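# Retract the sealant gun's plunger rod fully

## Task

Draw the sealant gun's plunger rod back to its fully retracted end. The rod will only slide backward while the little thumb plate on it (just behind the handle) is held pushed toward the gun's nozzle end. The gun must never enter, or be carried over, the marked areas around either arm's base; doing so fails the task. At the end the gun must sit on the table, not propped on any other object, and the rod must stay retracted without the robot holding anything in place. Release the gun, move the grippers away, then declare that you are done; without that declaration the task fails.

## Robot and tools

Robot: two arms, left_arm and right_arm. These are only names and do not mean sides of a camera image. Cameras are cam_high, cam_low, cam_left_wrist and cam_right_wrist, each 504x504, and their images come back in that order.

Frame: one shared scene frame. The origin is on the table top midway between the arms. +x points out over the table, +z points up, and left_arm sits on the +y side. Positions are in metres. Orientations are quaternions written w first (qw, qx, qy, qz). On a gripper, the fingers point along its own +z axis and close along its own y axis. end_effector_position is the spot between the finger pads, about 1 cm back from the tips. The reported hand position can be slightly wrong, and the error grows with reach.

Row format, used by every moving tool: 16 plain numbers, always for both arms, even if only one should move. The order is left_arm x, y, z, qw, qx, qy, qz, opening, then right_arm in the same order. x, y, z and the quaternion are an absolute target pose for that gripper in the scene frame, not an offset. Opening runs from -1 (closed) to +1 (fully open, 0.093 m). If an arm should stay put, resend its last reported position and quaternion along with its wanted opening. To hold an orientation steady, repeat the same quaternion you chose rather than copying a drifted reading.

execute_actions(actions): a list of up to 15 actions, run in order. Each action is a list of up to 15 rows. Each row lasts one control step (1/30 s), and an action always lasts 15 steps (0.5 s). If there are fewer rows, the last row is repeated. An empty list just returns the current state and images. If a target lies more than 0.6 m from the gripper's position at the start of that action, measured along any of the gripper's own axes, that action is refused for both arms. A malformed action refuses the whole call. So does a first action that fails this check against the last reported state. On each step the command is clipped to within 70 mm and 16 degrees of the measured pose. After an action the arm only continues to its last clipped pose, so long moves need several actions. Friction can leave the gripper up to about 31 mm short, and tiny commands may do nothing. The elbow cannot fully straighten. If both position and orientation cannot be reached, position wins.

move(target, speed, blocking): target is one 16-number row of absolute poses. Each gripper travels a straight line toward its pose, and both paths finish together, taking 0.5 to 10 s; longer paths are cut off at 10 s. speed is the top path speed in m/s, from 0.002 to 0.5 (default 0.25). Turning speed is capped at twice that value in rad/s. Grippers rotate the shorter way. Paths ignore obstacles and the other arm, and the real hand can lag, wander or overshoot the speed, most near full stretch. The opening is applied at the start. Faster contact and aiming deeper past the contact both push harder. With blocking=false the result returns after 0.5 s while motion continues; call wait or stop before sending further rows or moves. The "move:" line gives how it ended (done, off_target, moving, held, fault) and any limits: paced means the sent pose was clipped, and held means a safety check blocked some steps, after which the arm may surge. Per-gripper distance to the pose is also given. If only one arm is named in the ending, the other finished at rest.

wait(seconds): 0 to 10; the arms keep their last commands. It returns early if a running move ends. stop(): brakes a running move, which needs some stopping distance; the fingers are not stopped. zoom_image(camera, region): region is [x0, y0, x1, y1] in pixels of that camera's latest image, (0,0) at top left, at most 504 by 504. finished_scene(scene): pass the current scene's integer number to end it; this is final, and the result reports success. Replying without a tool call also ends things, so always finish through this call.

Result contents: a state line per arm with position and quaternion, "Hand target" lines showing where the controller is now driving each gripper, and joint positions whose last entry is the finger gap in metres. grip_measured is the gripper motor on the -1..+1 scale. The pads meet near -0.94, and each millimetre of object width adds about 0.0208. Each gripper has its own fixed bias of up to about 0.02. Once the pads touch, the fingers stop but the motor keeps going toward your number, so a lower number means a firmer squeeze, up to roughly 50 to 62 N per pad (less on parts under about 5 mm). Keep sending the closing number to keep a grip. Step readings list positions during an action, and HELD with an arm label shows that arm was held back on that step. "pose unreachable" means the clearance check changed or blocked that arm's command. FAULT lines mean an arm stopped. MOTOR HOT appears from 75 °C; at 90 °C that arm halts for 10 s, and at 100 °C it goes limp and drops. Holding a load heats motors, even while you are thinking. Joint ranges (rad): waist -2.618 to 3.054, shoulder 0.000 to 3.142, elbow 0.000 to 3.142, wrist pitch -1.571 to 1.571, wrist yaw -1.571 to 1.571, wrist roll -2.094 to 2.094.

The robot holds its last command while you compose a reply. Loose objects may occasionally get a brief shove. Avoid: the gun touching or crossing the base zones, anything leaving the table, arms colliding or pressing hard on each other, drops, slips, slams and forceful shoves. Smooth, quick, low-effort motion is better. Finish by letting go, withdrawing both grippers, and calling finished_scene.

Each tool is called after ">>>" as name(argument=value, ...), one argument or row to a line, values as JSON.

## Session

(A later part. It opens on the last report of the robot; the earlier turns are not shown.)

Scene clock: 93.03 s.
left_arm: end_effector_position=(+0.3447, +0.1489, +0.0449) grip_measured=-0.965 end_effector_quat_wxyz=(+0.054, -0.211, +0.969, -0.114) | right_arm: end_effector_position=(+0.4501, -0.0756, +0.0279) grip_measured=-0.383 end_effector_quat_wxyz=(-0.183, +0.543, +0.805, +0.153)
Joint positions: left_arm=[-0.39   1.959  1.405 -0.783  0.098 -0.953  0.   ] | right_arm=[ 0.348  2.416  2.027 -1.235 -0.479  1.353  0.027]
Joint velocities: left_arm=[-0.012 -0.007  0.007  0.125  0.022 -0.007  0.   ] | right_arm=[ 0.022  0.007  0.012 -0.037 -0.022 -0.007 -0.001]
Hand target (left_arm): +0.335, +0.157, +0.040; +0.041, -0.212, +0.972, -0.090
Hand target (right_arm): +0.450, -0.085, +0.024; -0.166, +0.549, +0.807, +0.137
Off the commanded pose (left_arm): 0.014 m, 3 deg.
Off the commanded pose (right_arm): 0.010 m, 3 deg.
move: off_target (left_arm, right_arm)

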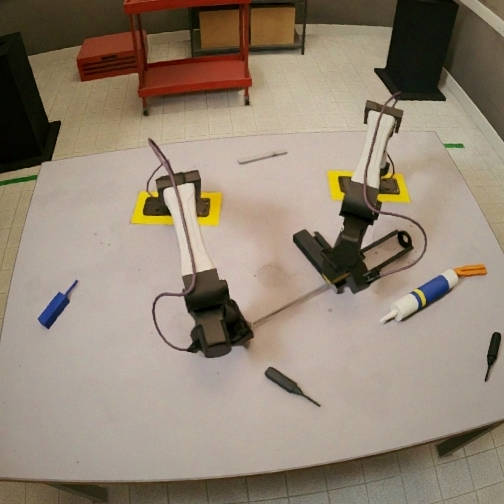

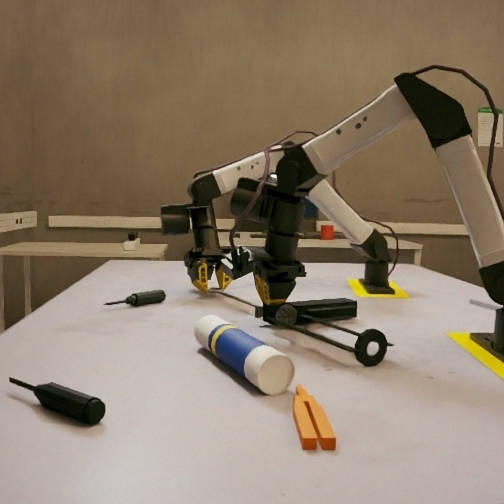

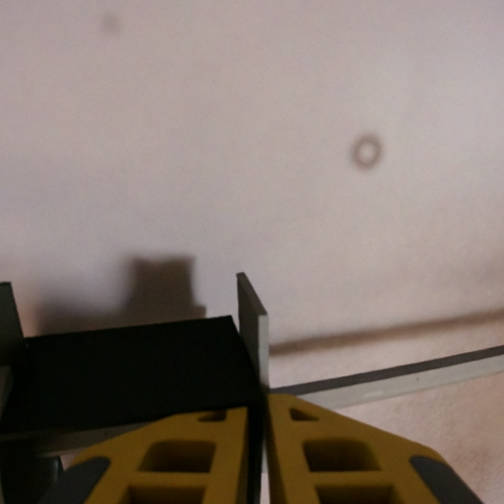

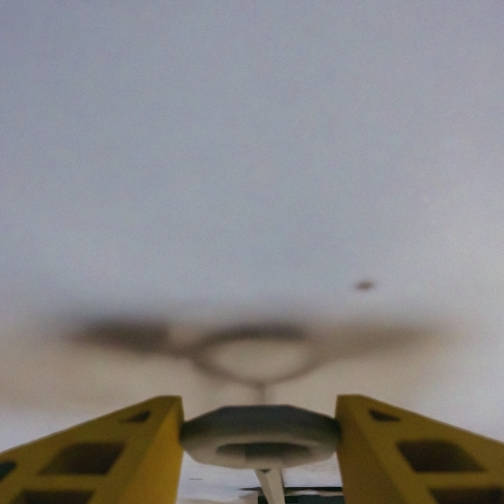

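The rod is at its stop again. Releasing in the same order.

>>> move(
  target=[0.345,0.149,0.042,0.054,-0.211,0.969,-0.114,-0.3,0.45,-0.0756,0.026,-0.183,0.543,0.805,0.153,-0.7],
)

>>> move(
  target=[0.345,0.155,0.09,0.054,-0.211,0.969,-0.114,-0.3,0.45,-0.0756,0.026,-0.183,0.543,0.805,0.153,0.5],
  speed=0.06,
)

>>> move(
  target=[0.33,0.0,0.2,0.054,-0.211,0.969,-0.114,-0.3,0.4,-0.2,0.15,-0.183,0.543,0.805,0.153,0.5],
  speed=0.18,
)

Scene clock: 96.17 s.
left_arm: end_effector_position=(+0.3452, +0.1463, +0.0458) grip_measured=-0.302 end_effector_quat_wxyz=(+0.054, -0.210, +0.969, -0.120) | right_arm: end_effector_position=(+0.4534, -0.0754, +0.0274) grip_measured=-0.383 end_effector_quat_wxyz=(-0.176, +0.542, +0.807, +0.156)
Joint positions: left_arm=[-0.391  1.958  1.405 -0.776  0.107 -0.953  0.031] | right_arm=[ 0.349  2.416  2.027 -1.22  -0.474  1.353  0.027]
Joint velocities: left_arm=[ 0.007 -0.002  0.007 -0.007  0.007  0.007  0.   ] | right_arm=[-0.012  0.007 -0.012 -0.022  0.007 -0.022  0.   ]
Hand target (left_arm): +0.345, +0.149, +0.042; +0.054, -0.211, +0.969, -0.114
Hand target (right_arm): +0.450, -0.076, +0.026; -0.183, +0.543, +0.805, +0.153
Off the commanded pose (left_arm): 0.005 m, 1 deg.
Off the commanded pose (right_arm): 0.004 m, 1 deg.
move: done

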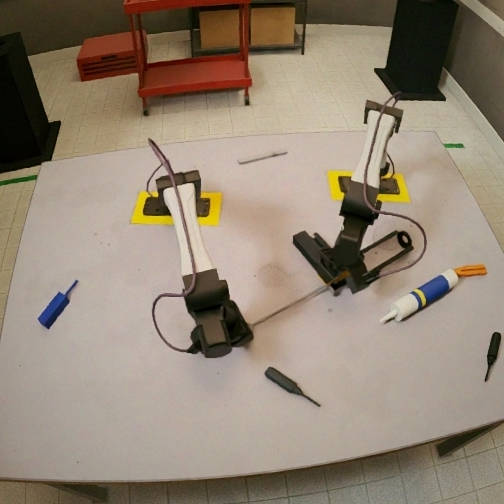

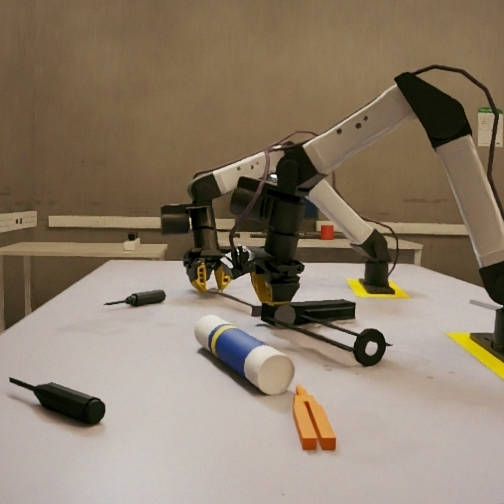

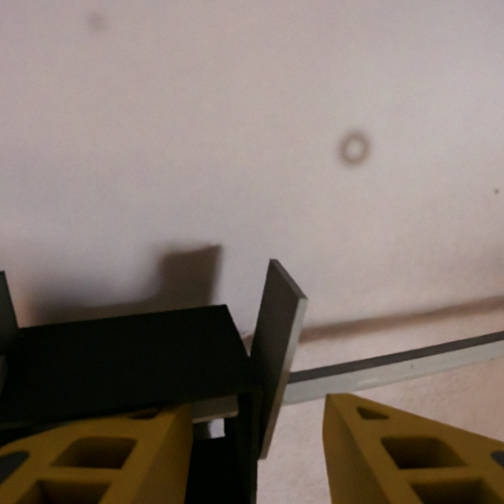

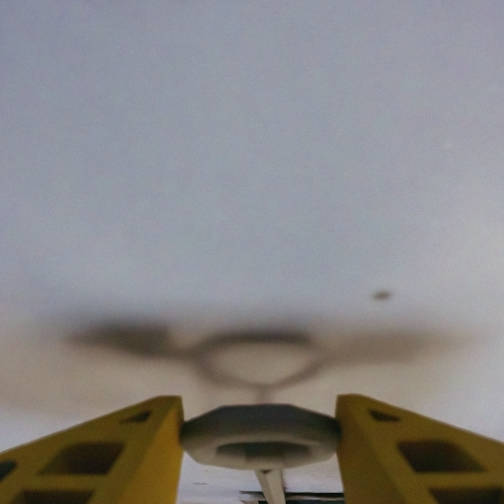

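Scene clock: 97.43 s.
left_arm: end_effector_position=(+0.3392, +0.1537, +0.0796) grip_measured=-0.302 end_effector_quat_wxyz=(+0.044, -0.211, +0.970, -0.110) | right_arm: end_effector_position=(+0.4535, -0.0754, +0.0273) grip_measured=+0.497 end_effector_quat_wxyz=(-0.176, +0.542, +0.807, +0.156)
Joint positions: left_arm=[-0.383  1.917  1.493 -0.935  0.107 -0.944  0.031] | right_arm=[ 0.349  2.416  2.027 -1.219 -0.473  1.353  0.069]
Joint velocities: left_arm=[-0.012  0.007 -0.002 -0.081  0.007 -0.022 -0.001] | right_arm=[-0.012  0.007 -0.002 -0.007 -0.007  0.007  0.001]
Hand target (left_arm): +0.345, +0.155, +0.090; +0.054, -0.211, +0.969, -0.114
Hand target (right_arm): +0.450, -0.076, +0.026; -0.183, +0.543, +0.805, +0.153
Off the commanded pose (left_arm): 0.012 m, 1 deg.
Off the commanded pose (right_arm): 0.004 m, 1 deg.
move: off_target (left_arm)

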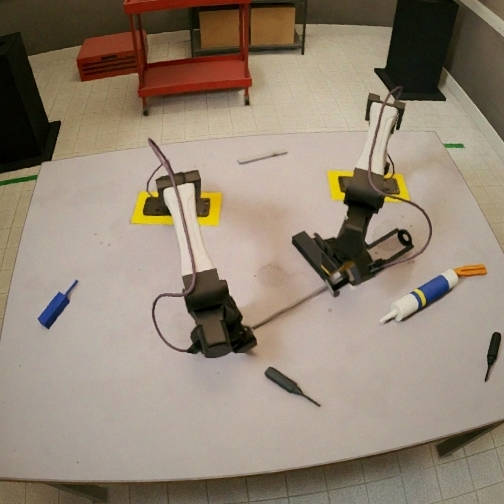

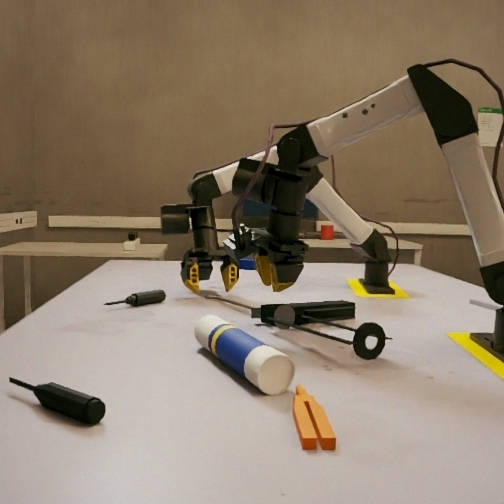

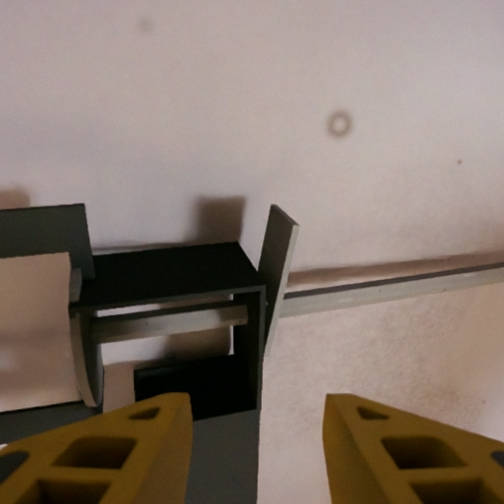

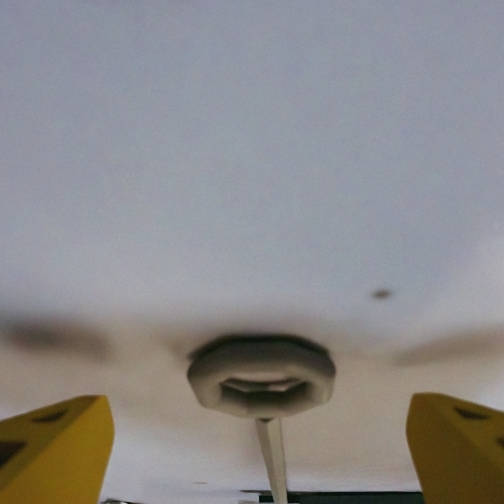

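Scene clock: 99.20 s.
left_arm: end_effector_position=(+0.3266, +0.0003, +0.2012) grip_measured=-0.302 end_effector_quat_wxyz=(+0.067, -0.207, +0.965, -0.144) | right_arm: end_effector_position=(+0.4089, -0.2004, +0.1547) grip_measured=+0.497 end_effector_quat_wxyz=(-0.134, +0.552, +0.802, +0.186)
Joint positions: left_arm=[-0.695  2.356  2.663 -1.561  0.033 -1.246  0.031] | right_arm=[ 0.062  2.093  2.001 -1.542 -0.457  1.084  0.069]
Joint velocities: left_arm=[-0.012 -0.002 -0.002 -0.022 -0.007 -0.022  0.002] | right_arm=[-0.017  0.017 -0.007 -0.037  0.037  0.007 -0.001]
Hand target (left_arm): +0.328, +0.001, +0.201; +0.070, -0.211, +0.965, -0.141
Hand target (right_arm): +0.401, -0.202, +0.149; -0.145, +0.553, +0.802, +0.173
Off the commanded pose (left_arm): 0.004 m, 4 deg.
Off the commanded pose (right_arm): 0.010 m, 7 deg.
joint sent to its limit (left arm) — the command would take joint 4 (wrist pitch) past its lower limit, so that joint was sent only as far as its limit.
joint sent to its limit (right arm) — the command would take joint 4 (wrist pitch) past its lower limit, so that joint was sent only as far as its limit.
move: off_target (left_arm, right_arm)

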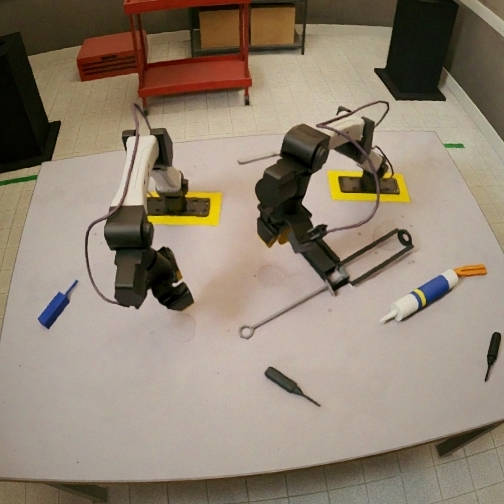

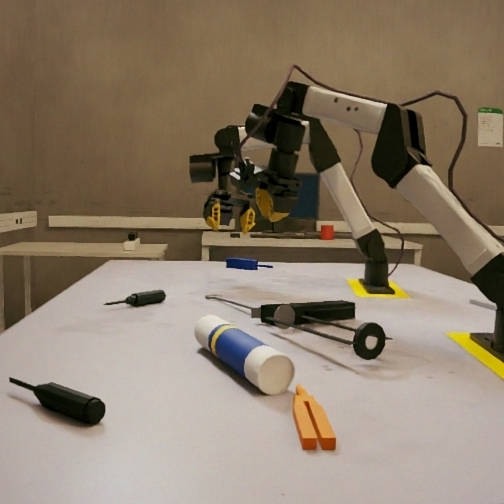

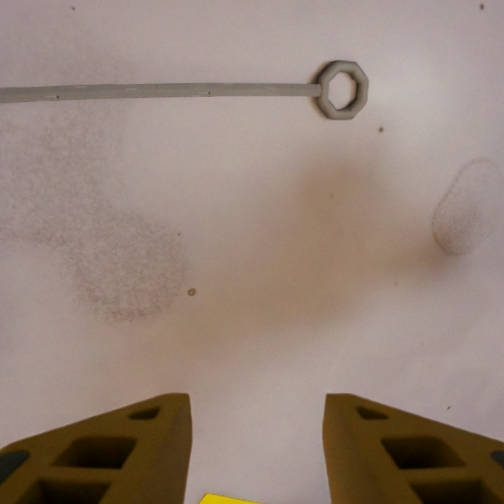

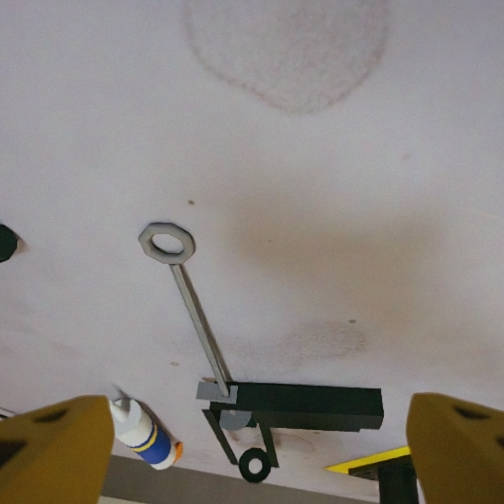

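Scene 2 is done: the rod is fully back, the gun is on the table and both arms are clear.

>>> finished_scene(
  scene=2,
)

The scene is finished: the task was done.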